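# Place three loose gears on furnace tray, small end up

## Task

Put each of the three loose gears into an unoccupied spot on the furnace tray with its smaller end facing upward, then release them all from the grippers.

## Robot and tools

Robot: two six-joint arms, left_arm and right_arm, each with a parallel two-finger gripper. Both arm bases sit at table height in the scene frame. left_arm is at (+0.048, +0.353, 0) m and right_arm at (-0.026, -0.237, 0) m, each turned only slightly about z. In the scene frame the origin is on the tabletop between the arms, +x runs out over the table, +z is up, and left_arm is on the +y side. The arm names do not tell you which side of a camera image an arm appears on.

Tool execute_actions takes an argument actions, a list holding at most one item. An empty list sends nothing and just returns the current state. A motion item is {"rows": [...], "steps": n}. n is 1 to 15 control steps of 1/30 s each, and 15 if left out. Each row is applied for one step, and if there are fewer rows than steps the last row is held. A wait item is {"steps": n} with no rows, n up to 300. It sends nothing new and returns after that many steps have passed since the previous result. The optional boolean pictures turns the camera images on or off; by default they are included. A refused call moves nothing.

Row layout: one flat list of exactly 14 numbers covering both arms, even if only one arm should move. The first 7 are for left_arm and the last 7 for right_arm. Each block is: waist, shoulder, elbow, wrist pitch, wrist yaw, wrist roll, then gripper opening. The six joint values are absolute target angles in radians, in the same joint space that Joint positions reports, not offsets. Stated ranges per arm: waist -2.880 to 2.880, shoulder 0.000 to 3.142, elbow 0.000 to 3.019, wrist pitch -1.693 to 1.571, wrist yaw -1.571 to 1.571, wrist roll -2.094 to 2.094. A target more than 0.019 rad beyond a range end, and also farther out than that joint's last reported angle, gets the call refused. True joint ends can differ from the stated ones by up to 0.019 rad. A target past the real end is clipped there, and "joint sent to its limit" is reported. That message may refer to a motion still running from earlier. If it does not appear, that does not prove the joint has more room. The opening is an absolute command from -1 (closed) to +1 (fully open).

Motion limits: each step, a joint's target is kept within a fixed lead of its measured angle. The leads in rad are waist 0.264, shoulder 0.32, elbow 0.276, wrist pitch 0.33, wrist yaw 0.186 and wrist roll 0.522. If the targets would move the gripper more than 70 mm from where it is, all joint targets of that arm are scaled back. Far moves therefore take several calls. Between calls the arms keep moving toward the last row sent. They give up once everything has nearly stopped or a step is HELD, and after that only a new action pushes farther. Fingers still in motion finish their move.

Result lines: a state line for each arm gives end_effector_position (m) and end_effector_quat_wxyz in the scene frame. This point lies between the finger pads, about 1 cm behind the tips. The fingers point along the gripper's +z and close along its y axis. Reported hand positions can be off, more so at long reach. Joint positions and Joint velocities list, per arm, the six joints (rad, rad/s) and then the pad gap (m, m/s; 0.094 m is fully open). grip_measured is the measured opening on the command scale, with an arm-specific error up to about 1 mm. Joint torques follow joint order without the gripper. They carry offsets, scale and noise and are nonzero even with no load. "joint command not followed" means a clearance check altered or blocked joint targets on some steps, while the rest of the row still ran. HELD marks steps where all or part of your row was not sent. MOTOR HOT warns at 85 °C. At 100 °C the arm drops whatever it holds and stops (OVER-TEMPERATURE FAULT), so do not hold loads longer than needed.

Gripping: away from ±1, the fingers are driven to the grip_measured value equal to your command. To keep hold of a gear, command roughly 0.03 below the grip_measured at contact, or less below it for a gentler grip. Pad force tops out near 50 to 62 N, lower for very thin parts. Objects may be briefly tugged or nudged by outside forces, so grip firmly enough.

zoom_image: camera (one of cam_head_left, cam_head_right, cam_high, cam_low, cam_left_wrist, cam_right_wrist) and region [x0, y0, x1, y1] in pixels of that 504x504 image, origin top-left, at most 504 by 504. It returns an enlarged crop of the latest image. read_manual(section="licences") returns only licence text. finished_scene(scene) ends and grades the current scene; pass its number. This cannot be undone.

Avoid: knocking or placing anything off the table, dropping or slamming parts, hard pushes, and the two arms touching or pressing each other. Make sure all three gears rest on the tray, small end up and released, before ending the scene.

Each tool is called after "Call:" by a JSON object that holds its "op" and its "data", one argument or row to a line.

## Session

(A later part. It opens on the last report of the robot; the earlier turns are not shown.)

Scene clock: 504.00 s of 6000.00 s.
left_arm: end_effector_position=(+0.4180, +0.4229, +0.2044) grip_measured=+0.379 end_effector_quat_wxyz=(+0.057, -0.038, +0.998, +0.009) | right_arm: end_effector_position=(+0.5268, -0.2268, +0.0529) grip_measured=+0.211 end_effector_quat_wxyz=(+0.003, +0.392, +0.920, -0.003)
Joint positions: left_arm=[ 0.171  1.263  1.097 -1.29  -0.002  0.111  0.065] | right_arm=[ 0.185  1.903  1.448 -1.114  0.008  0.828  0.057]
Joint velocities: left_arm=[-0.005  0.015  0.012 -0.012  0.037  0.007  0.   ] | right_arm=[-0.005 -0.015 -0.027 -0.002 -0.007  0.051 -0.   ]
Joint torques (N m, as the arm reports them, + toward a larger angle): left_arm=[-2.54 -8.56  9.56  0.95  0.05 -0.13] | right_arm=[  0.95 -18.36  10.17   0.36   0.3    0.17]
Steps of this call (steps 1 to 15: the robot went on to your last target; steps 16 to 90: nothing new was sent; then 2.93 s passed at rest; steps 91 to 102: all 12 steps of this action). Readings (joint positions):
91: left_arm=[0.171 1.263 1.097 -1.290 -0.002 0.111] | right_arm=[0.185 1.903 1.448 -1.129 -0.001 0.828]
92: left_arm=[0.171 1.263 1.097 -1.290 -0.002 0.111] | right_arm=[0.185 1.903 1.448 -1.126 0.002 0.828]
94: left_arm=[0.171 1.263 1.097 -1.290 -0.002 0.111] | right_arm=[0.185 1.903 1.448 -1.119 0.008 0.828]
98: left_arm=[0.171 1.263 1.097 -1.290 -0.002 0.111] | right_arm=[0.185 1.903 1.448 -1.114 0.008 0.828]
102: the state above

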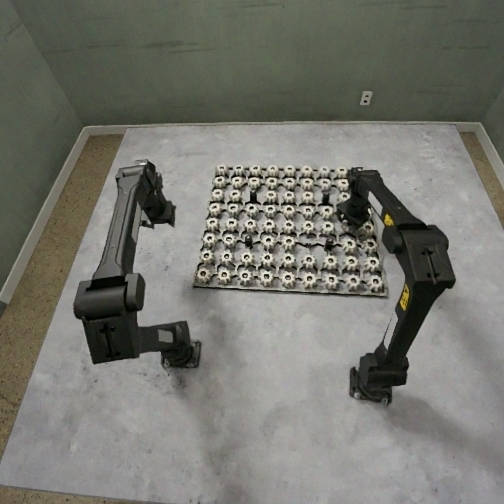

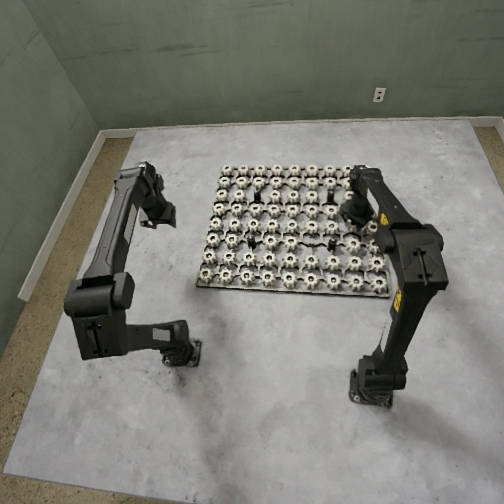

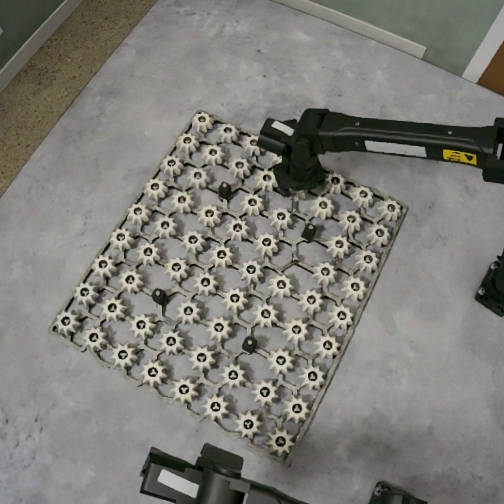

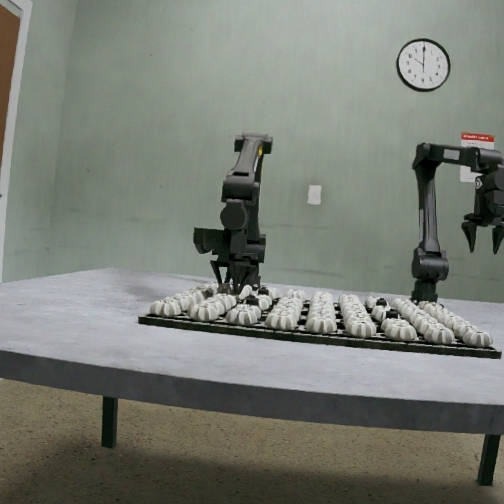

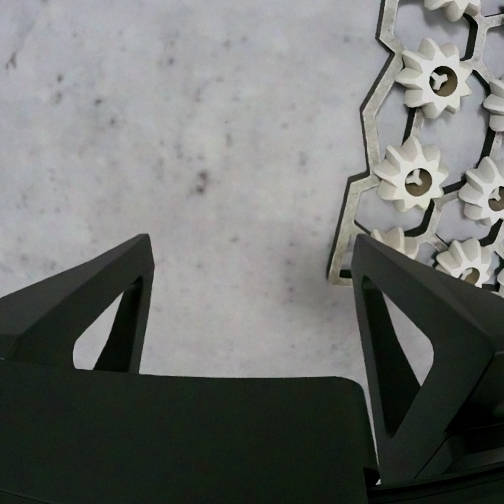

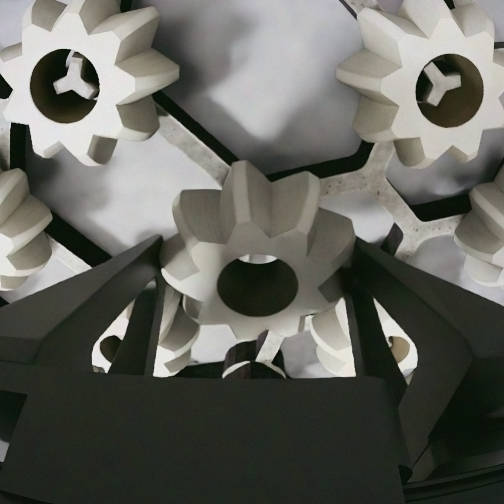

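Call:
{"op": "execute_actions", "data": {
  "actions": [
    {"rows": [[0.16,1.27,1.10,-1.29,0,0.1,0.38, 0.188,1.90,1.468,-1.103,0.013,0.84,0.175],[0.16,1.27,1.10,-1.29,0,0.1,0.38, 0.188,1.906,1.468,-1.102,0.013,0.84,0.175],[0.16,1.27,1.10,-1.29,0,0.1,0.38, 0.188,1.911,1.468,-1.101,0.013,0.84,0.175],[0.16,1.27,1.10,-1.29,0,0.1,0.38, 0.188,1.915,1.468,-1.10,0.013,0.84,0.175],[0.16,1.27,1.10,-1.29,0,0.1,0.38, 0.188,1.918,1.468,-1.099,0.013,0.84,0.175],[0.16,1.27,1.10,-1.29,0,0.1,0.38, 0.188,1.921,1.468,-1.097,0.013,0.84,0.175]], "steps": 15}
  ]
}}

Scene clock: 509.80 s of 6000.00 s.
left_arm: end_effector_position=(+0.4180, +0.4229, +0.2044) grip_measured=+0.379 end_effector_quat_wxyz=(+0.057, -0.038, +0.998, +0.009) | right_arm: end_effector_position=(+0.5294, -0.2294, +0.0519) grip_measured=+0.178 end_effector_quat_wxyz=(+0.009, +0.393, +0.920, -0.006)
Joint positions: left_arm=[ 0.171  1.263  1.097 -1.29  -0.002  0.111  0.065] | right_arm=[ 0.183  1.904  1.448 -1.103  0.018  0.828  0.055]
Joint velocities: left_arm=[-0.015  0.005 -0.012 -0.012 -0.022  0.051 -0.001] | right_arm=[ 0.005 -0.015  0.002 -0.017 -0.007 -0.022 -0.   ]
Joint torques (N m, as the arm reports them, + toward a larger angle): left_arm=[-2.54 -8.54  9.61  0.92  0.05 -0.13] | right_arm=[  1.32 -16.54   9.85   0.25  -0.05   0.17]
Steps of this call (steps 1 to 15: the robot went on to your last target; steps 16 to 130: nothing new was sent; then 0.97 s passed at rest; steps 131 to 145: all 15 steps of this action). Readings (joint positions):
131: left_arm=[0.171 1.263 1.097 -1.290 -0.002 0.111] | right_arm=[0.183 1.904 1.448 -1.103 0.018 0.828]
132: left_arm=[0.171 1.263 1.097 -1.290 -0.002 0.111] | right_arm=[0.183 1.904 1.448 -1.103 0.018 0.828]
134: left_arm=[0.171 1.263 1.097 -1.290 -0.002 0.111] | right_arm=[0.183 1.904 1.448 -1.103 0.018 0.828]
138: left_arm=[0.171 1.263 1.097 -1.290 -0.002 0.111] | right_arm=[0.183 1.904 1.448 -1.103 0.018 0.828]
145: the state above

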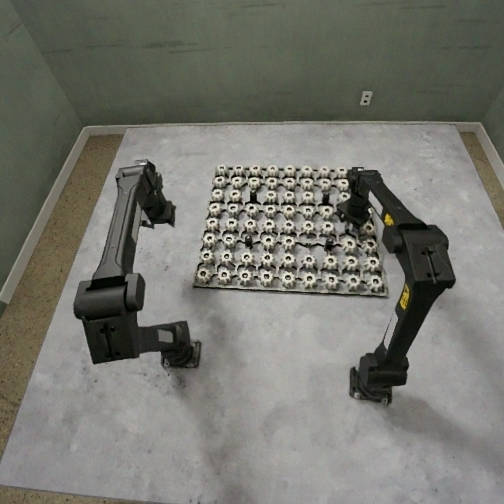

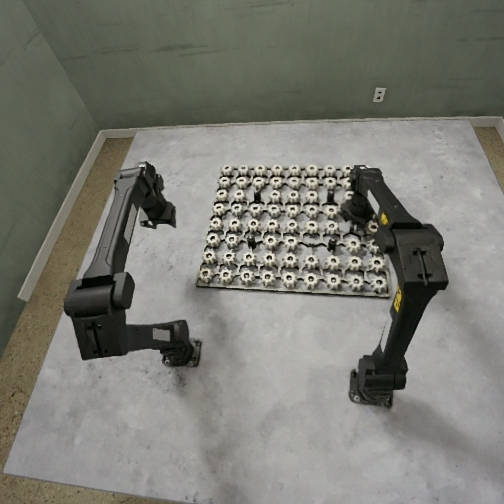

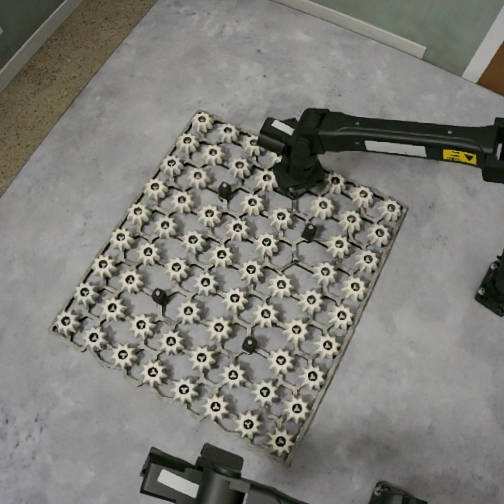

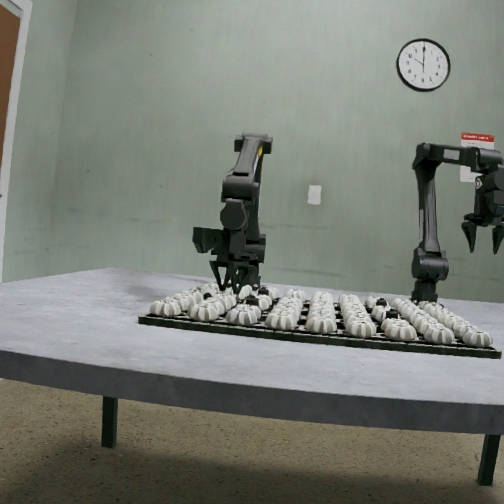

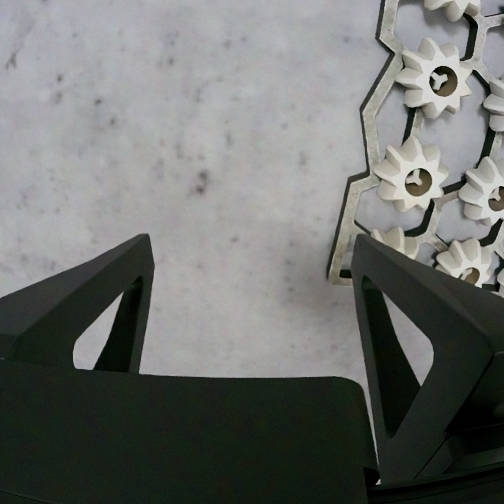

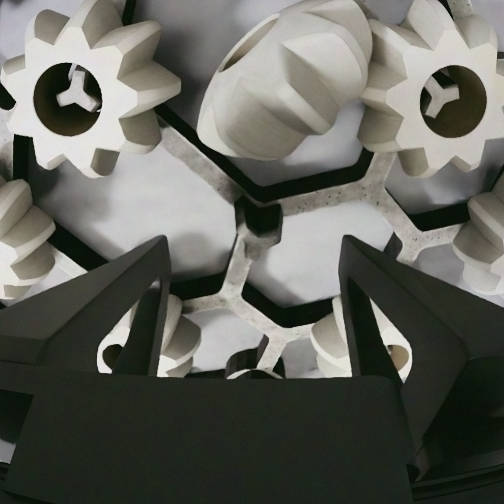

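Call:
{"op": "execute_actions", "data": {
  "actions": [
    {"rows": [[0.16,1.27,1.10,-1.29,0,0.1,0.38, 0.183,1.88,1.49,-1.11,0.01,0.83,0.2],[0.16,1.27,1.10,-1.29,0,0.1,0.38, 0.183,1.86,1.52,-1.13,0.0,0.83,0.2],[0.16,1.27,1.10,-1.29,0,0.1,0.38, 0.183,1.85,1.55,-1.16,0.0,0.83,0.2],[0.16,1.27,1.10,-1.29,0,0.1,0.38, 0.18,1.85,1.58,-1.19,0.0,0.83,0.2],[0.16,1.27,1.10,-1.29,0,0.1,0.38, 0.17,1.85,1.61,-1.22,0.0,0.83,0.2],[0.16,1.27,1.10,-1.29,0,0.1,0.38, 0.16,1.85,1.64,-1.25,0.0,0.83,0.2],[0.16,1.27,1.10,-1.29,0,0.1,0.38, 0.15,1.85,1.67,-1.28,0.0,0.83,0.2],[0.16,1.27,1.10,-1.29,0,0.1,0.38, 0.14,1.85,1.70,-1.31,0.0,0.83,0.2],[0.16,1.27,1.10,-1.29,0,0.1,0.38, 0.13,1.85,1.72,-1.33,0.0,0.83,0.2],[0.16,1.27,1.10,-1.29,0,0.1,0.38, 0.12,1.85,1.74,-1.35,0.0,0.83,0.2],[0.16,1.27,1.10,-1.29,0,0.1,0.38, 0.11,1.85,1.75,-1.36,0.0,0.83,0.2]], "steps": 15}
  ],
  "pictures": false
}}

Call:
{"op": "execute_actions", "data": {
  "actions": [
    {"steps": 20}
  ]
}}

Scene clock: 520.53 s of 6000.00 s.
left_arm: end_effector_position=(+0.4180, +0.4229, +0.2044) grip_measured=+0.379 end_effector_quat_wxyz=(+0.057, -0.038, +0.998, +0.009) | right_arm: end_effector_position=(+0.5654, -0.2573, +0.1514) grip_measured=+0.197 end_effector_quat_wxyz=(+0.021, +0.417, +0.909, +0.007)
Joint positions: left_arm=[ 0.171  1.263  1.097 -1.29  -0.002  0.111  0.065] | right_arm=[ 0.131  1.892  1.704 -1.339  0.004  0.828  0.056]
Joint velocities: left_arm=[-0.005 -0.005 -0.007 -0.017 -0.066  0.051  0.   ] | right_arm=[-0.278 -0.161  0.212 -0.125  0.007  0.037  0.001]
Joint torques (N m, as the arm reports them, + toward a larger angle): left_arm=[-2.54 -8.49  9.6   0.96  0.06 -0.13] | right_arm=[  0.64 -21.15  12.44  -0.33  -0.03   0.02]
Steps of this call (steps 1 to 15: the robot went on to your last target; steps 16 to 90: nothing new was sent; then 7.23 s passed at rest; steps 91 to 105: all 15 steps of this action). Readings (joint positions):
91: left_arm=[0.171 1.263 1.097 -1.290 -0.002 0.111] | right_arm=[0.183 1.904 1.448 -1.103 0.016 0.828]
92: left_arm=[0.171 1.263 1.097 -1.290 -0.002 0.111] | right_arm=[0.183 1.904 1.451 -1.108 0.011 0.828]
94: left_arm=[0.171 1.263 1.097 -1.290 -0.002 0.111] | right_arm=[0.183 1.904 1.472 -1.140 0.005 0.828]
98: left_arm=[0.171 1.263 1.097 -1.290 -0.002 0.111] | right_arm=[0.179 1.904 1.562 -1.228 0.005 0.828]
105: the state above

Scene clock: 521.20 s of 6000.00 s.
left_arm: end_effector_position=(+0.4180, +0.4229, +0.2044) grip_measured=+0.379 end_effector_quat_wxyz=(+0.057, -0.038, +0.998, +0.009) | right_arm: end_effector_position=(+0.5633, -0.2733, +0.1662) grip_measured=+0.197 end_effector_quat_wxyz=(+0.029, +0.429, +0.903, +0.009)
Joint positions: left_arm=[ 0.171  1.263  1.097 -1.29  -0.002  0.111  0.065] | right_arm=[ 0.103  1.871  1.712 -1.351  0.004  0.828  0.056]
Joint velocities: left_arm=[-0.015 -0.015 -0.017 -0.002 -0.022  0.066 -0.001] | right_arm=[ 0.005 -0.015 -0.007 -0.017  0.037 -0.066  0.   ]
Joint torques (N m, as the arm reports them, + toward a larger angle): left_arm=[-2.56 -8.32  9.61  0.95  0.07 -0.12] | right_arm=[  1.42 -18.86  12.78  -0.22  -0.03   0.04]
Steps of this call (steps 1 to 20: the robot went on to your last target). Readings (joint positions):
1: left_arm=[0.171 1.263 1.097 -1.290 -0.002 0.111] | right_arm=[0.122 1.886 1.709 -1.343 0.004 0.828]
2: left_arm=[0.171 1.263 1.097 -1.290 -0.002 0.111] | right_arm=[0.114 1.880 1.711 -1.345 0.004 0.828]
4: left_arm=[0.171 1.263 1.097 -1.290 -0.002 0.111] | right_arm=[0.105 1.872 1.712 -1.349 0.004 0.828]
8: left_arm=[0.171 1.263 1.097 -1.290 -0.002 0.111] | right_arm=[0.103 1.871 1.712 -1.351 0.004 0.828]
20: the state above

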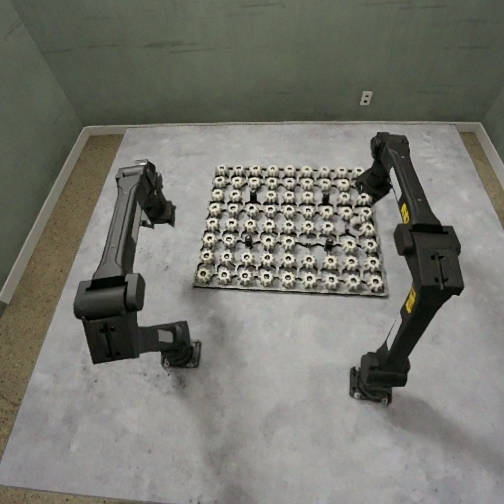

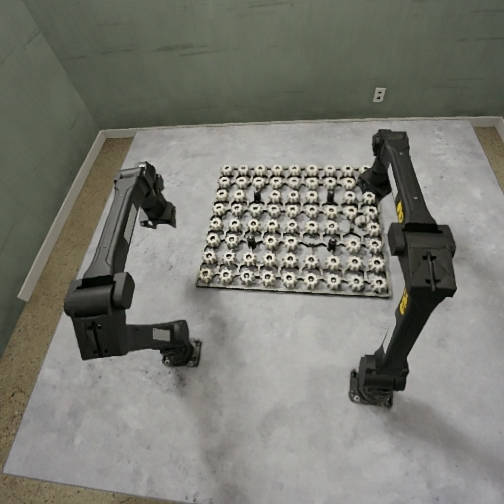

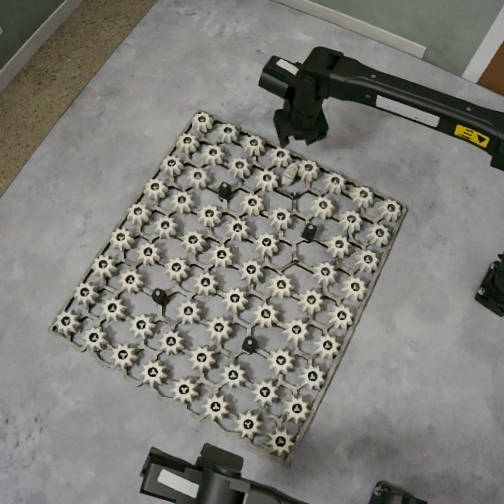

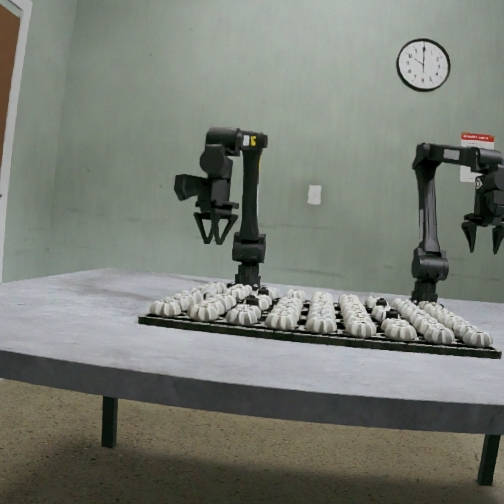

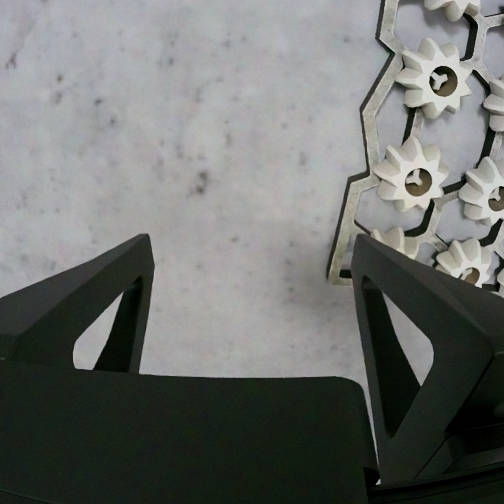

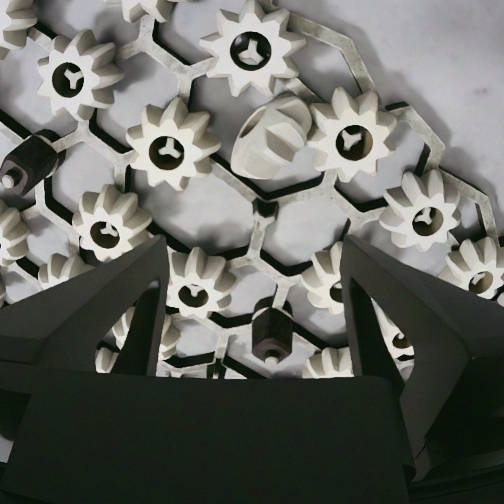

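Call:
{"op": "zoom_image", "data": {
  "camera": "cam_right_wrist",
  "region": [120, 0, 400, 240]
}}

Call:
{"op": "zoom_image", "data": {
  "camera": "cam_high",
  "region": [230, 130, 350, 230]
}}

Call:
{"op": "zoom_image", "data": {
  "camera": "cam_head_left",
  "region": [310, 190, 400, 260]
}}

Call:
{"op": "zoom_image", "data": {
  "camera": "cam_low",
  "region": [130, 260, 290, 340]
}}

Region (120, 0, 400, 240) of cam_right_wrist's 504x504 image, scaled by 1.800, with more detail than that image has; it fills the top 432 rows of this view, and the rest is white.

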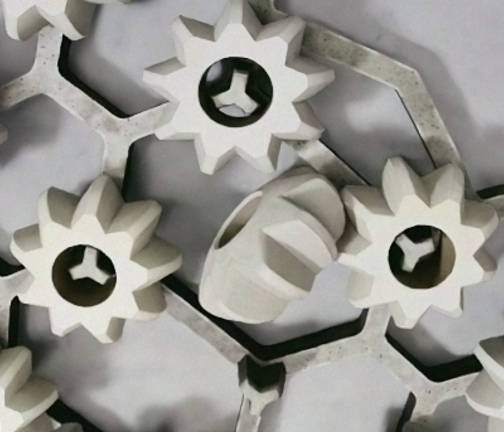

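Region (230, 130, 350, 230) of cam_high's 504x504 image, scaled by 4.200, with more detail than that image has.

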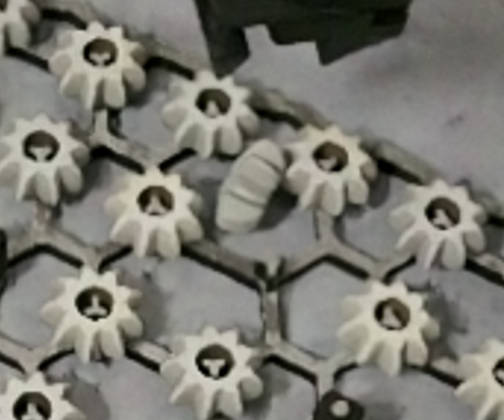

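Region (310, 190, 400, 260) of cam_head_left's 504x504 image, scaled by 5.600, with more detail than that image has.

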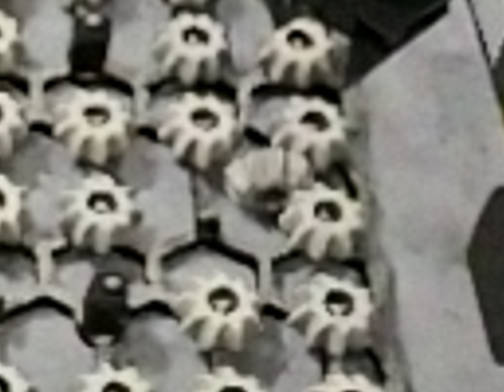

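Region (130, 260, 290, 340) of cam_low's 504x504 image, scaled by 3.150, with more detail than that image has.

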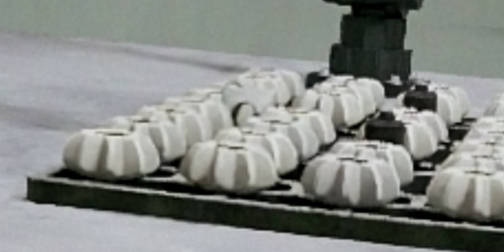

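Call:
{"op": "execute_actions", "data": {
  "actions": [
    {"rows": [[0.16,1.27,1.10,-1.29,0,0.1,0.38, 0.112,1.87,1.72,-1.34,0,0.9,0.15],[0.16,1.27,1.10,-1.29,0,0.1,0.38, 0.114,1.878,1.712,-1.335,0,1.0,0.1],[0.16,1.27,1.10,-1.29,0,0.1,0.38, 0.116,1.885,1.704,-1.328,0,1.1,0.05],[0.16,1.27,1.10,-1.29,0,0.1,0.38, 0.118,1.892,1.696,-1.32,0,1.2,0.0],[0.16,1.27,1.10,-1.29,0,0.1,0.38, 0.118,1.898,1.69,-1.314,0,1.3,-0.05],[0.16,1.27,1.10,-1.29,0,0.1,0.38, 0.118,1.903,1.684,-1.308,0,1.4,-0.05],[0.16,1.27,1.10,-1.29,0,0.1,0.38, 0.118,1.908,1.679,-1.303,0,1.48,-0.05],[0.16,1.27,1.10,-1.29,0,0.1,0.38, 0.118,1.912,1.675,-1.30,0,1.56,-0.05]], "steps": 15}
  ],
  "pictures": false
}}

Call:
{"op": "execute_actions", "data": {
  "actions": [
    {"steps": 20}
  ]
}}

Scene clock: 562.90 s of 6000.00 s.
left_arm: end_effector_position=(+0.4180, +0.4229, +0.2044) grip_measured=+0.379 end_effector_quat_wxyz=(+0.057, -0.038, +0.998, +0.009) | right_arm: end_effector_position=(+0.5592, -0.2708, +0.1337) grip_measured=-0.047 end_effector_quat_wxyz=(+0.012, +0.695, +0.718, +0.007)
Joint positions: left_arm=[ 0.171  1.263  1.097 -1.29  -0.002  0.111  0.065] | right_arm=[ 0.107  1.898  1.667 -1.312  0.004  1.483  0.045]
Joint velocities: left_arm=[-0.005 -0.005 -0.007 -0.002  0.007  0.11   0.   ] | right_arm=[ 0.005  0.015 -0.007  0.002 -0.051  0.432  0.001]
Joint torques (N m, as the arm reports them, + toward a larger angle): left_arm=[-2.59 -8.48  9.57  0.94  0.05 -0.13] | right_arm=[  1.1  -17.73   9.89   0.38  -0.03   0.15]
Steps of this call (steps 1 to 15: the robot went on to your last target; steps 16 to 90: nothing new was sent; then 38.20 s passed at rest; steps 91 to 105: all 15 steps of this action). Readings (joint positions):
91: left_arm=[0.171 1.263 1.097 -1.290 -0.002 0.111] | right_arm=[0.103 1.871 1.712 -1.351 0.004 0.837]
92: left_arm=[0.171 1.263 1.097 -1.290 -0.002 0.111] | right_arm=[0.103 1.871 1.711 -1.350 0.004 0.863]
94: left_arm=[0.171 1.263 1.097 -1.290 -0.002 0.111] | right_arm=[0.104 1.871 1.705 -1.342 0.004 0.957]
98: left_arm=[0.171 1.263 1.097 -1.290 -0.002 0.111] | right_arm=[0.106 1.874 1.681 -1.320 0.004 1.237]
105: the state above

Scene clock: 563.57 s of 6000.00 s.
left_arm: end_effector_position=(+0.4180, +0.4229, +0.2044) grip_measured=+0.379 end_effector_quat_wxyz=(+0.057, -0.038, +0.998, +0.009) | right_arm: end_effector_position=(+0.5593, -0.2708, +0.1330) grip_measured=-0.047 end_effector_quat_wxyz=(+0.011, +0.718, +0.696, +0.007)
Joint positions: left_arm=[ 0.171  1.263  1.097 -1.29  -0.002  0.111  0.065] | right_arm=[ 0.107  1.899  1.666 -1.311  0.004  1.546  0.045]
Joint velocities: left_arm=[-0.005 -0.015 -0.012  0.002  0.022 -0.11  -0.001] | right_arm=[-0.005 -0.005 -0.007  0.012 -0.051 -0.051 -0.   ]
Joint torques (N m, as the arm reports them, + toward a larger angle): left_arm=[-2.56 -8.49  9.57  0.94  0.06 -0.13] | right_arm=[  1.7  -17.52   9.85   0.64  -0.01   0.14]
Steps of this call (steps 1 to 20: the robot went on to your last target). Readings (joint positions):
1: left_arm=[0.171 1.263 1.097 -1.290 -0.002 0.111] | right_arm=[0.107 1.899 1.666 -1.312 0.004 1.496]
2: left_arm=[0.171 1.263 1.097 -1.290 -0.002 0.111] | right_arm=[0.107 1.899 1.666 -1.312 0.004 1.506]
4: left_arm=[0.171 1.263 1.097 -1.290 -0.002 0.111] | right_arm=[0.107 1.899 1.666 -1.312 0.004 1.521]
8: left_arm=[0.171 1.263 1.097 -1.290 -0.002 0.111] | right_arm=[0.107 1.899 1.666 -1.311 0.004 1.537]
20: the state above

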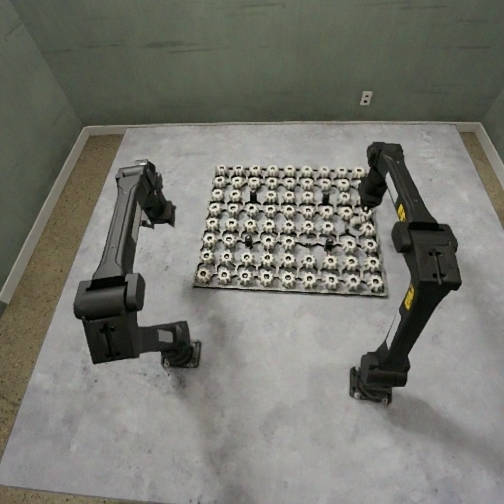

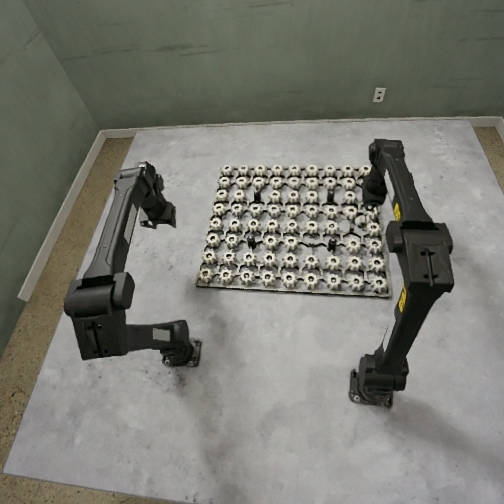

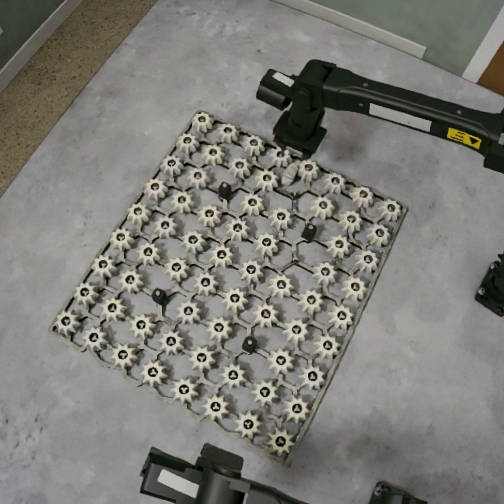

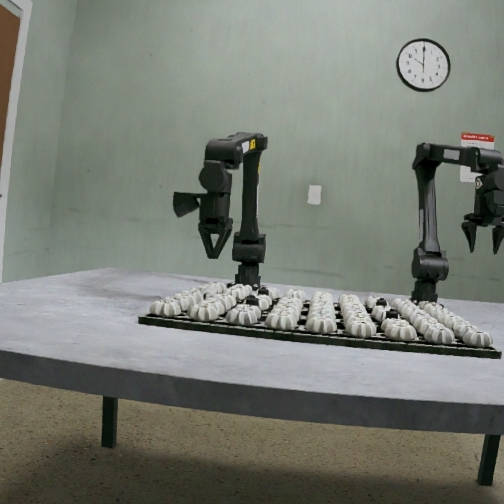

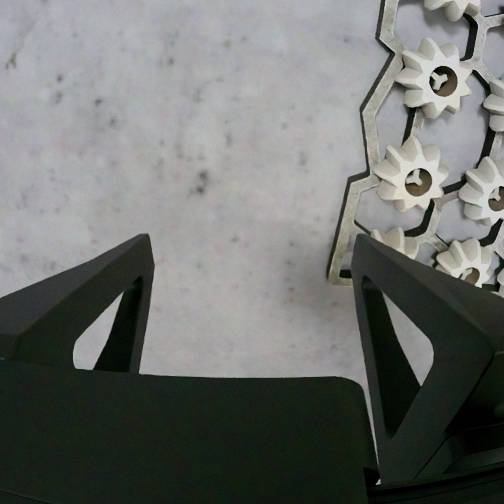

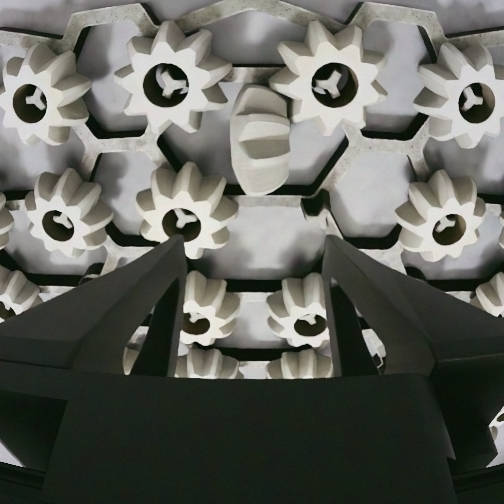

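Call:
{"op": "zoom_image", "data": {
  "camera": "cam_right_wrist",
  "region": [120, 20, 400, 270]
}}

Region (120, 20, 400, 270) of cam_right_wrist's 504x504 image, scaled by 1.800, with more detail than that image has; it fills the top 450 rows of this view, and the rest is white.

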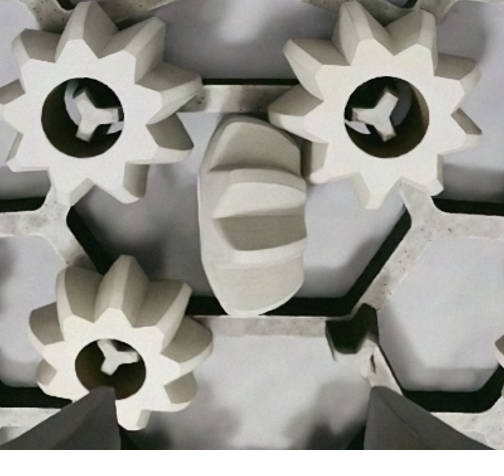

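Call:
{"op": "execute_actions", "data": {
  "actions": [
    {"rows": [[0.16,1.27,1.10,-1.29,0,0.1,0.38, 0.121,1.917,1.668,-1.29,0,1.56,-0.1],[0.16,1.27,1.10,-1.29,0,0.1,0.38, 0.124,1.922,1.66,-1.278,0,1.56,-0.15],[0.16,1.27,1.10,-1.29,0,0.1,0.38, 0.126,1.928,1.652,-1.266,0,1.56,-0.2],[0.16,1.27,1.10,-1.29,0,0.1,0.38, 0.127,1.933,1.644,-1.254,0,1.56,-0.2],[0.16,1.27,1.10,-1.29,0,0.1,0.38, 0.127,1.938,1.636,-1.242,0,1.56,-0.2],[0.16,1.27,1.10,-1.29,0,0.1,0.38, 0.127,1.942,1.628,-1.231,0,1.56,-0.2],[0.16,1.27,1.10,-1.29,0,0.1,0.38, 0.127,1.946,1.621,-1.221,0,1.56,-0.2],[0.16,1.27,1.10,-1.29,0,0.1,0.38, 0.127,1.949,1.615,-1.212,0,1.56,-0.2],[0.16,1.27,1.10,-1.29,0,0.1,0.38, 0.127,1.952,1.61,-1.205,0,1.56,-0.2],[0.16,1.27,1.10,-1.29,0,0.1,0.38, 0.127,1.954,1.607,-1.2,0,1.56,-0.2],[0.16,1.27,1.10,-1.29,0,0.1,0.38, 0.127,1.955,1.605,-1.198,0,1.56,-0.2]], "steps": 15}
  ],
  "pictures": false
}}

Call:
{"op": "execute_actions", "data": {
  "actions": [
    {"steps": 12}
  ]
}}

Scene clock: 581.53 s of 6000.00 s.
left_arm: end_effector_position=(+0.4180, +0.4229, +0.2044) grip_measured=+0.379 end_effector_quat_wxyz=(+0.057, -0.038, +0.998, +0.009) | right_arm: end_effector_position=(+0.5584, -0.2643, +0.0822) grip_measured=-0.197 end_effector_quat_wxyz=(+0.006, +0.714, +0.700, +0.003)
Joint positions: left_arm=[ 0.171  1.263  1.097 -1.29  -0.002  0.111  0.065] | right_arm=[ 0.118  1.944  1.596 -1.211  0.004  1.547  0.038]
Joint velocities: left_arm=[ 0.005  0.005  0.002 -0.002 -0.022  0.022 -0.001] | right_arm=[ 0.005  0.103 -0.046  0.002  0.051 -0.081 -0.001]
Joint torques (N m, as the arm reports them, + toward a larger angle): left_arm=[-2.63 -8.51  9.61  0.95  0.06 -0.13] | right_arm=[  1.73 -17.64   9.79   0.43   0.02   0.16]
Steps of this call (steps 1 to 15: the robot went on to your last target; steps 16 to 90: nothing new was sent; then 14.47 s passed at rest; steps 91 to 105: all 15 steps of this action). Readings (joint positions):
91: left_arm=[0.171 1.263 1.097 -1.290 -0.002 0.111] | right_arm=[0.107 1.899 1.666 -1.309 0.004 1.547]
92: left_arm=[0.171 1.263 1.097 -1.290 -0.002 0.111] | right_arm=[0.108 1.899 1.664 -1.304 0.004 1.547]
94: left_arm=[0.171 1.263 1.097 -1.290 -0.002 0.111] | right_arm=[0.109 1.899 1.655 -1.284 0.004 1.547]
98: left_arm=[0.171 1.263 1.097 -1.290 -0.002 0.111] | right_arm=[0.115 1.907 1.625 -1.242 0.004 1.547]
105: the state above

Scene clock: 581.93 s of 6000.00 s.
left_arm: end_effector_position=(+0.4180, +0.4229, +0.2044) grip_measured=+0.379 end_effector_quat_wxyz=(+0.057, -0.038, +0.998, +0.009) | right_arm: end_effector_position=(+0.5581, -0.2642, +0.0795) grip_measured=-0.197 end_effector_quat_wxyz=(+0.005, +0.714, +0.700, +0.001)
Joint positions: left_arm=[ 0.171  1.263  1.097 -1.29  -0.002  0.111  0.065] | right_arm=[ 0.118  1.948  1.595 -1.209  0.004  1.547  0.038]
Joint velocities: left_arm=[ 0.005 -0.015 -0.002  0.002 -0.007  0.051 -0.001] | right_arm=[-0.005 -0.015  0.007  0.012 -0.022 -0.066 -0.001]
Joint torques (N m, as the arm reports them, + toward a larger angle): left_arm=[-2.6  -8.45  9.6   0.94  0.05 -0.13] | right_arm=[  1.77 -17.77   9.86   0.1   -0.02   0.16]
Steps of this call (steps 1 to 12: the robot went on to your last target). Readings (joint positions):
1: left_arm=[0.171 1.263 1.097 -1.290 -0.002 0.111] | right_arm=[0.118 1.946 1.595 -1.210 0.004 1.547]
2: left_arm=[0.171 1.263 1.097 -1.290 -0.002 0.111] | right_arm=[0.118 1.948 1.595 -1.210 0.004 1.547]
4: left_arm=[0.171 1.263 1.097 -1.290 -0.002 0.111] | right_arm=[0.118 1.948 1.595 -1.210 0.004 1.547]
8: left_arm=[0.171 1.263 1.097 -1.290 -0.002 0.111] | right_arm=[0.118 1.948 1.595 -1.209 0.004 1.547]
12: the state above

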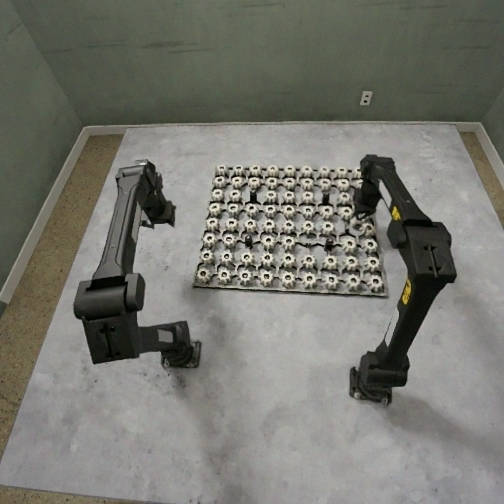

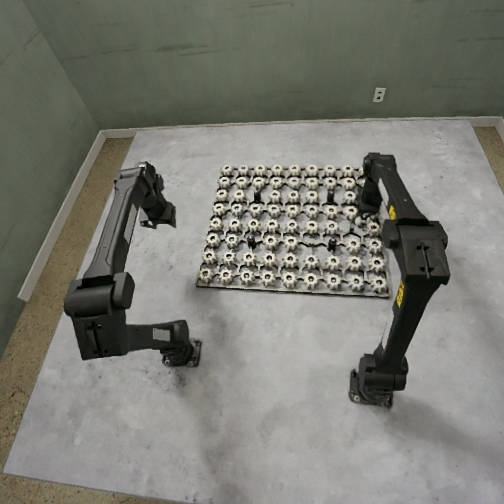

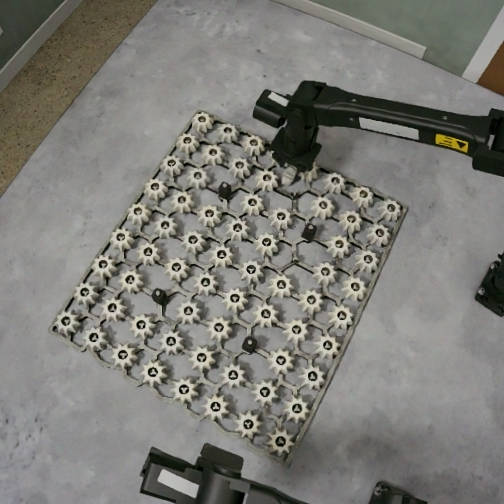

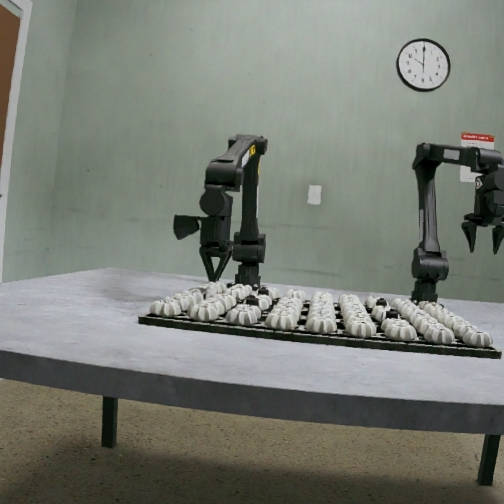

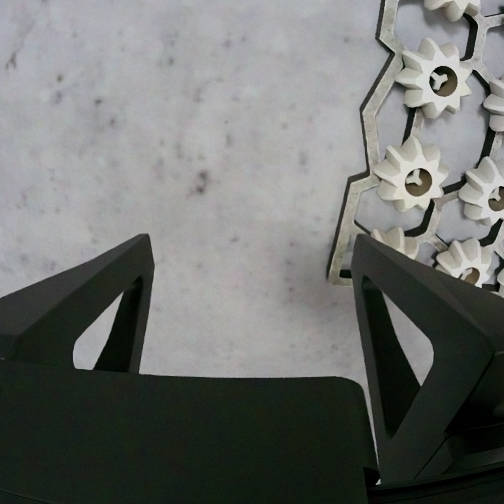

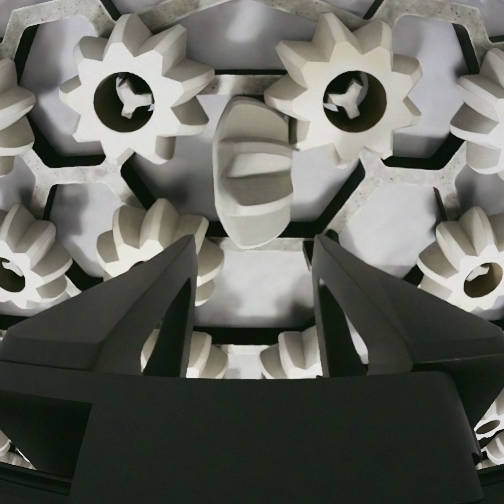

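Call:
{"op": "execute_actions", "data": {
  "actions": [
    {"rows": [[0.16,1.27,1.10,-1.29,0,0.1,0.38, 0.112,1.957,1.605,-1.198,0,1.56,-0.2],[0.16,1.27,1.10,-1.29,0,0.1,0.38, 0.105,1.96,1.602,-1.193,0,1.56,-0.2],[0.16,1.27,1.10,-1.29,0,0.1,0.38, 0.102,1.964,1.599,-1.187,0,1.56,-0.2],[0.16,1.27,1.10,-1.29,0,0.1,0.38, 0.101,1.968,1.596,-1.181,0,1.56,-0.2],[0.16,1.27,1.10,-1.29,0,0.1,0.38, 0.101,1.972,1.593,-1.175,0,1.56,-0.2],[0.16,1.27,1.10,-1.29,0,0.1,0.38, 0.101,1.975,1.59,-1.169,0,1.56,-0.2],[0.16,1.27,1.10,-1.29,0,0.1,0.38, 0.101,1.978,1.587,-1.163,0,1.56,-0.2],[0.16,1.27,1.10,-1.29,0,0.1,0.38, 0.101,1.981,1.584,-1.157,0,1.56,-0.2],[0.16,1.27,1.10,-1.29,0,0.1,0.38, 0.101,1.984,1.581,-1.151,0,1.56,-0.2],[0.16,1.27,1.10,-1.29,0,0.1,0.38, 0.101,1.986,1.579,-1.146,0,1.56,-0.2],[0.16,1.27,1.10,-1.29,0,0.1,0.38, 0.101,1.988,1.577,-1.143,0,1.56,-0.2]], "steps": 15}
  ],
  "pictures": false
}}

Call:
{"op": "execute_actions", "data": {
  "actions": [
    {"steps": 12}
  ]
}}

Scene clock: 599.00 s of 6000.00 s.
left_arm: end_effector_position=(+0.4180, +0.4229, +0.2044) grip_measured=+0.379 end_effector_quat_wxyz=(+0.057, -0.038, +0.998, +0.009) | right_arm: end_effector_position=(+0.5615, -0.2691, +0.0617) grip_measured=-0.197 end_effector_quat_wxyz=(+0.010, +0.717, +0.697, +0.006)
Joint positions: left_arm=[ 0.171  1.263  1.097 -1.29  -0.002  0.111  0.065] | right_arm=[ 0.11   1.966  1.572 -1.155  0.004  1.547  0.038]
Joint velocities: left_arm=[-0.005  0.005 -0.002 -0.012  0.022 -0.095 -0.   ] | right_arm=[ 0.005  0.073 -0.042  0.017 -0.022  0.022 -0.   ]
Joint torques (N m, as the arm reports them, + toward a larger angle): left_arm=[-2.5  -8.49  9.61  0.89  0.06 -0.13] | right_arm=[ -0.4  -17.02   9.13   0.35  -0.07   0.22]
Steps of this call (steps 1 to 15: the robot went on to your last target; steps 16 to 90: nothing new was sent; then 13.57 s passed at rest; steps 91 to 105: all 15 steps of this action). Readings (joint positions):
91: left_arm=[0.171 1.263 1.097 -1.290 -0.002 0.111] | right_arm=[0.118 1.948 1.595 -1.209 0.004 1.547]
92: left_arm=[0.171 1.263 1.097 -1.290 -0.002 0.111] | right_arm=[0.118 1.948 1.595 -1.208 0.004 1.547]
94: left_arm=[0.171 1.263 1.097 -1.290 -0.002 0.111] | right_arm=[0.117 1.948 1.594 -1.201 0.004 1.547]
98: left_arm=[0.171 1.263 1.097 -1.290 -0.002 0.111] | right_arm=[0.113 1.949 1.587 -1.179 0.004 1.547]
105: the state above

Scene clock: 599.40 s of 6000.00 s.
left_arm: end_effector_position=(+0.4180, +0.4229, +0.2044) grip_measured=+0.379 end_effector_quat_wxyz=(+0.057, -0.038, +0.998, +0.009) | right_arm: end_effector_position=(+0.5603, -0.2690, +0.0576) grip_measured=-0.197 end_effector_quat_wxyz=(+0.007, +0.717, +0.697, +0.004)
Joint positions: left_arm=[ 0.171  1.263  1.097 -1.29  -0.002  0.111  0.065] | right_arm=[ 0.11   1.972  1.57  -1.155  0.004  1.547  0.038]
Joint velocities: left_arm=[-0.005 -0.005  0.002 -0.007 -0.007 -0.066 -0.001] | right_arm=[-0.015 -0.005 -0.002 -0.002  0.051  0.007  0.   ]
Joint torques (N m, as the arm reports them, + toward a larger angle): left_arm=[-2.54 -8.47  9.61  0.96  0.06 -0.13] | right_arm=[ -0.82 -17.96   9.06   0.43  -0.08   0.12]
Steps of this call (steps 1 to 12: the robot went on to your last target). Readings (joint positions):
1: left_arm=[0.171 1.263 1.097 -1.290 -0.002 0.111] | right_arm=[0.110 1.968 1.571 -1.155 0.004 1.547]
2: left_arm=[0.171 1.263 1.097 -1.290 -0.002 0.111] | right_arm=[0.110 1.970 1.571 -1.155 0.004 1.547]
4: left_arm=[0.171 1.263 1.097 -1.290 -0.002 0.111] | right_arm=[0.110 1.972 1.570 -1.155 0.004 1.547]
8: left_arm=[0.171 1.263 1.097 -1.290 -0.002 0.111] | right_arm=[0.110 1.972 1.570 -1.155 0.004 1.547]
12: the state above

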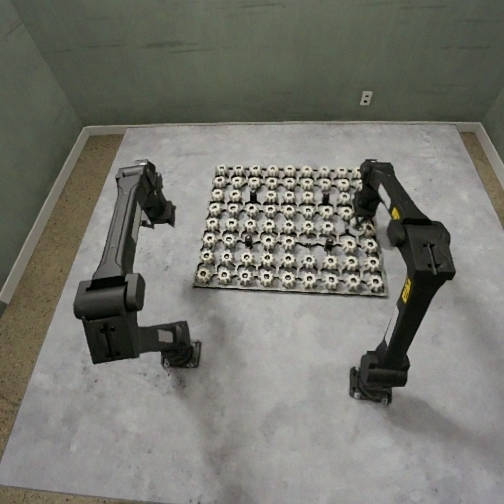

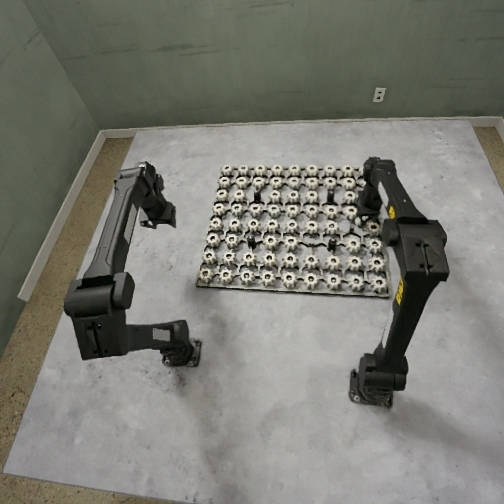

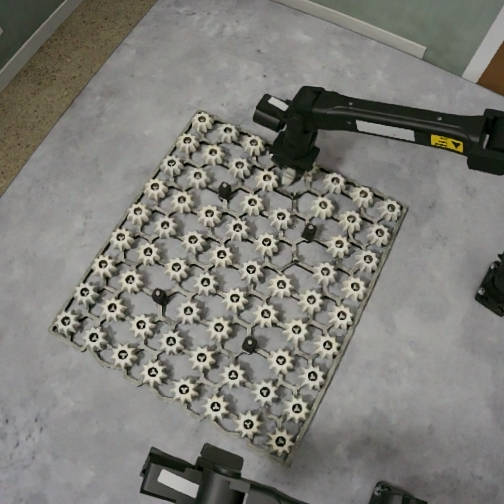

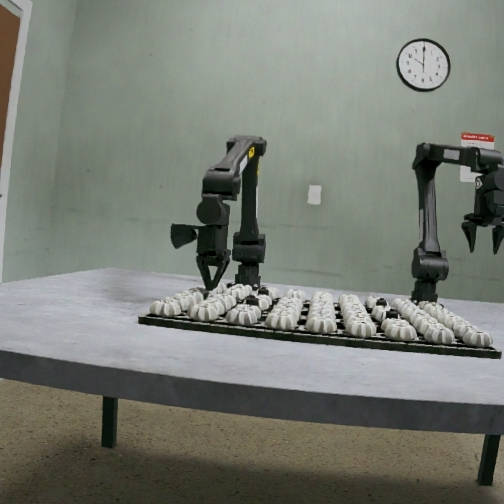

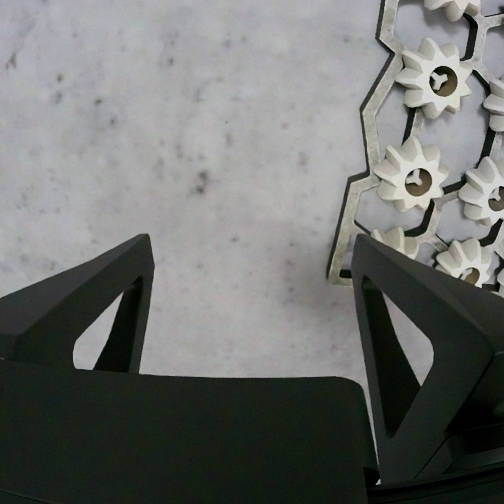

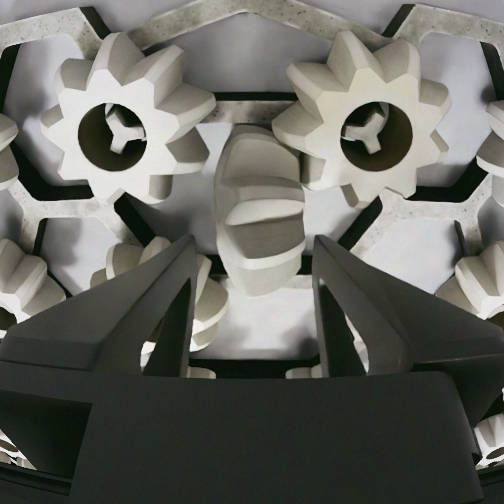

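Call:
{"op": "execute_actions", "data": {
  "actions": [
    {"rows": [[0.16,1.27,1.10,-1.29,0,0.1,0.38, 0.105,1.992,1.575,-1.15,0,1.56,-0.2],[0.16,1.27,1.10,-1.29,0,0.1,0.38, 0.105,1.996,1.574,-1.15,0,1.56,-0.2],[0.16,1.27,1.10,-1.29,0,0.1,0.38, 0.105,2.0,1.573,-1.15,0,1.56,-0.2],[0.16,1.27,1.10,-1.29,0,0.1,0.38, 0.105,2.003,1.573,-1.15,0,1.56,-0.2],[0.16,1.27,1.10,-1.29,0,0.1,0.38, 0.105,2.006,1.573,-1.15,0,1.56,-0.2]], "steps": 15}
  ]
}}

Scene clock: 605.77 s of 6000.00 s.
left_arm: end_effector_position=(+0.4180, +0.4229, +0.2044) grip_measured=+0.379 end_effector_quat_wxyz=(+0.057, -0.038, +0.998, +0.009) | right_arm: end_effector_position=(+0.5592, -0.2690, +0.0494) grip_measured=-0.197 end_effector_quat_wxyz=(+0.002, +0.717, +0.697, -0.001)
Joint positions: left_arm=[ 0.171  1.263  1.097 -1.29  -0.002  0.111  0.065] | right_arm=[ 0.11   1.986  1.57  -1.155  0.004  1.547  0.038]
Joint velocities: left_arm=[-0.015  0.005 -0.002 -0.007 -0.066  0.066  0.   ] | right_arm=[-0.024  0.005 -0.002  0.007  0.007  0.037 -0.   ]
Joint torques (N m, as the arm reports them, + toward a larger angle): left_arm=[-2.49 -8.42  9.59  0.93  0.05 -0.13] | right_arm=[  0.01 -16.82   8.64  -0.03  -0.06   0.14]
Steps of this call (steps 1 to 15: the robot went on to your last target; steps 16 to 90: nothing new was sent; then 2.87 s passed at rest; steps 91 to 105: all 15 steps of this action). Readings (joint positions):
91: left_arm=[0.171 1.263 1.097 -1.290 -0.002 0.111] | right_arm=[0.110 1.972 1.570 -1.155 0.004 1.547]
92: left_arm=[0.171 1.263 1.097 -1.290 -0.002 0.111] | right_arm=[0.110 1.972 1.570 -1.155 0.004 1.547]
94: left_arm=[0.171 1.263 1.097 -1.290 -0.002 0.111] | right_arm=[0.110 1.973 1.570 -1.155 0.004 1.547]
98: left_arm=[0.171 1.263 1.097 -1.290 -0.002 0.111] | right_arm=[0.110 1.978 1.570 -1.155 0.004 1.547]
105: the state above

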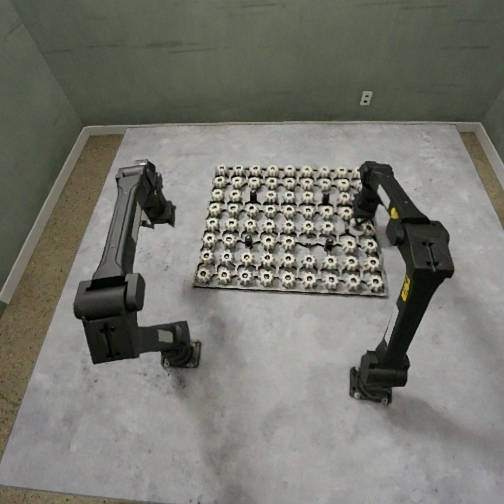

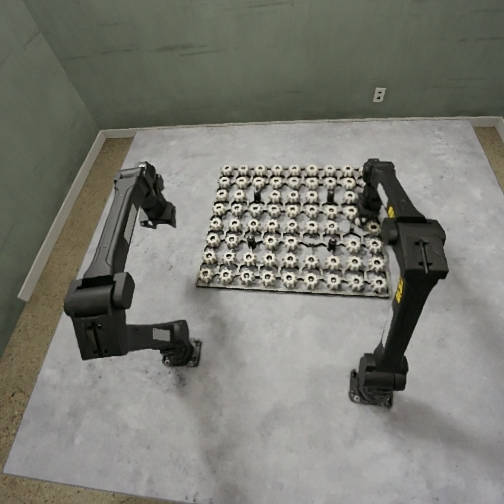

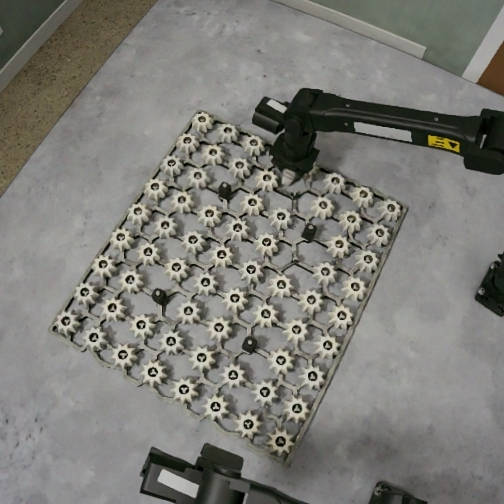

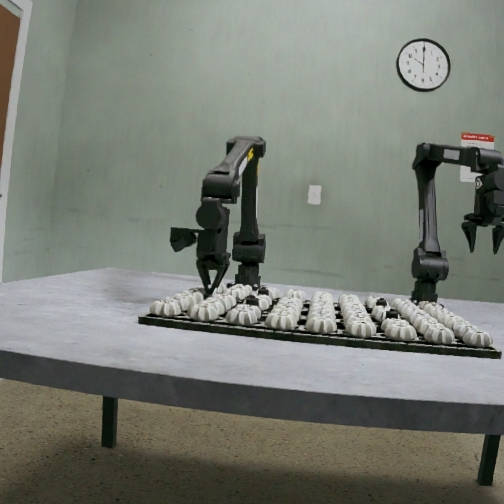

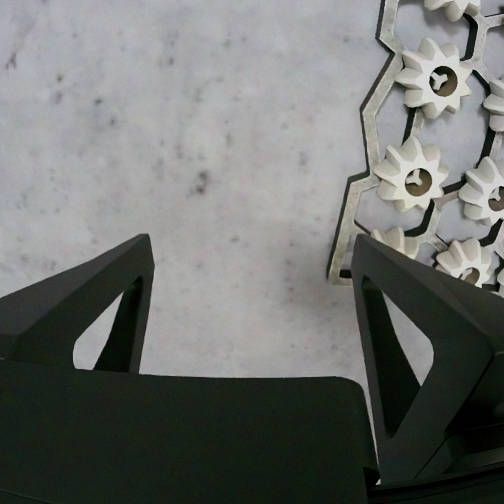

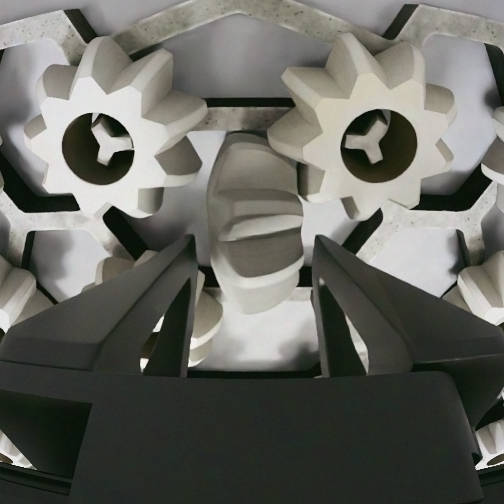

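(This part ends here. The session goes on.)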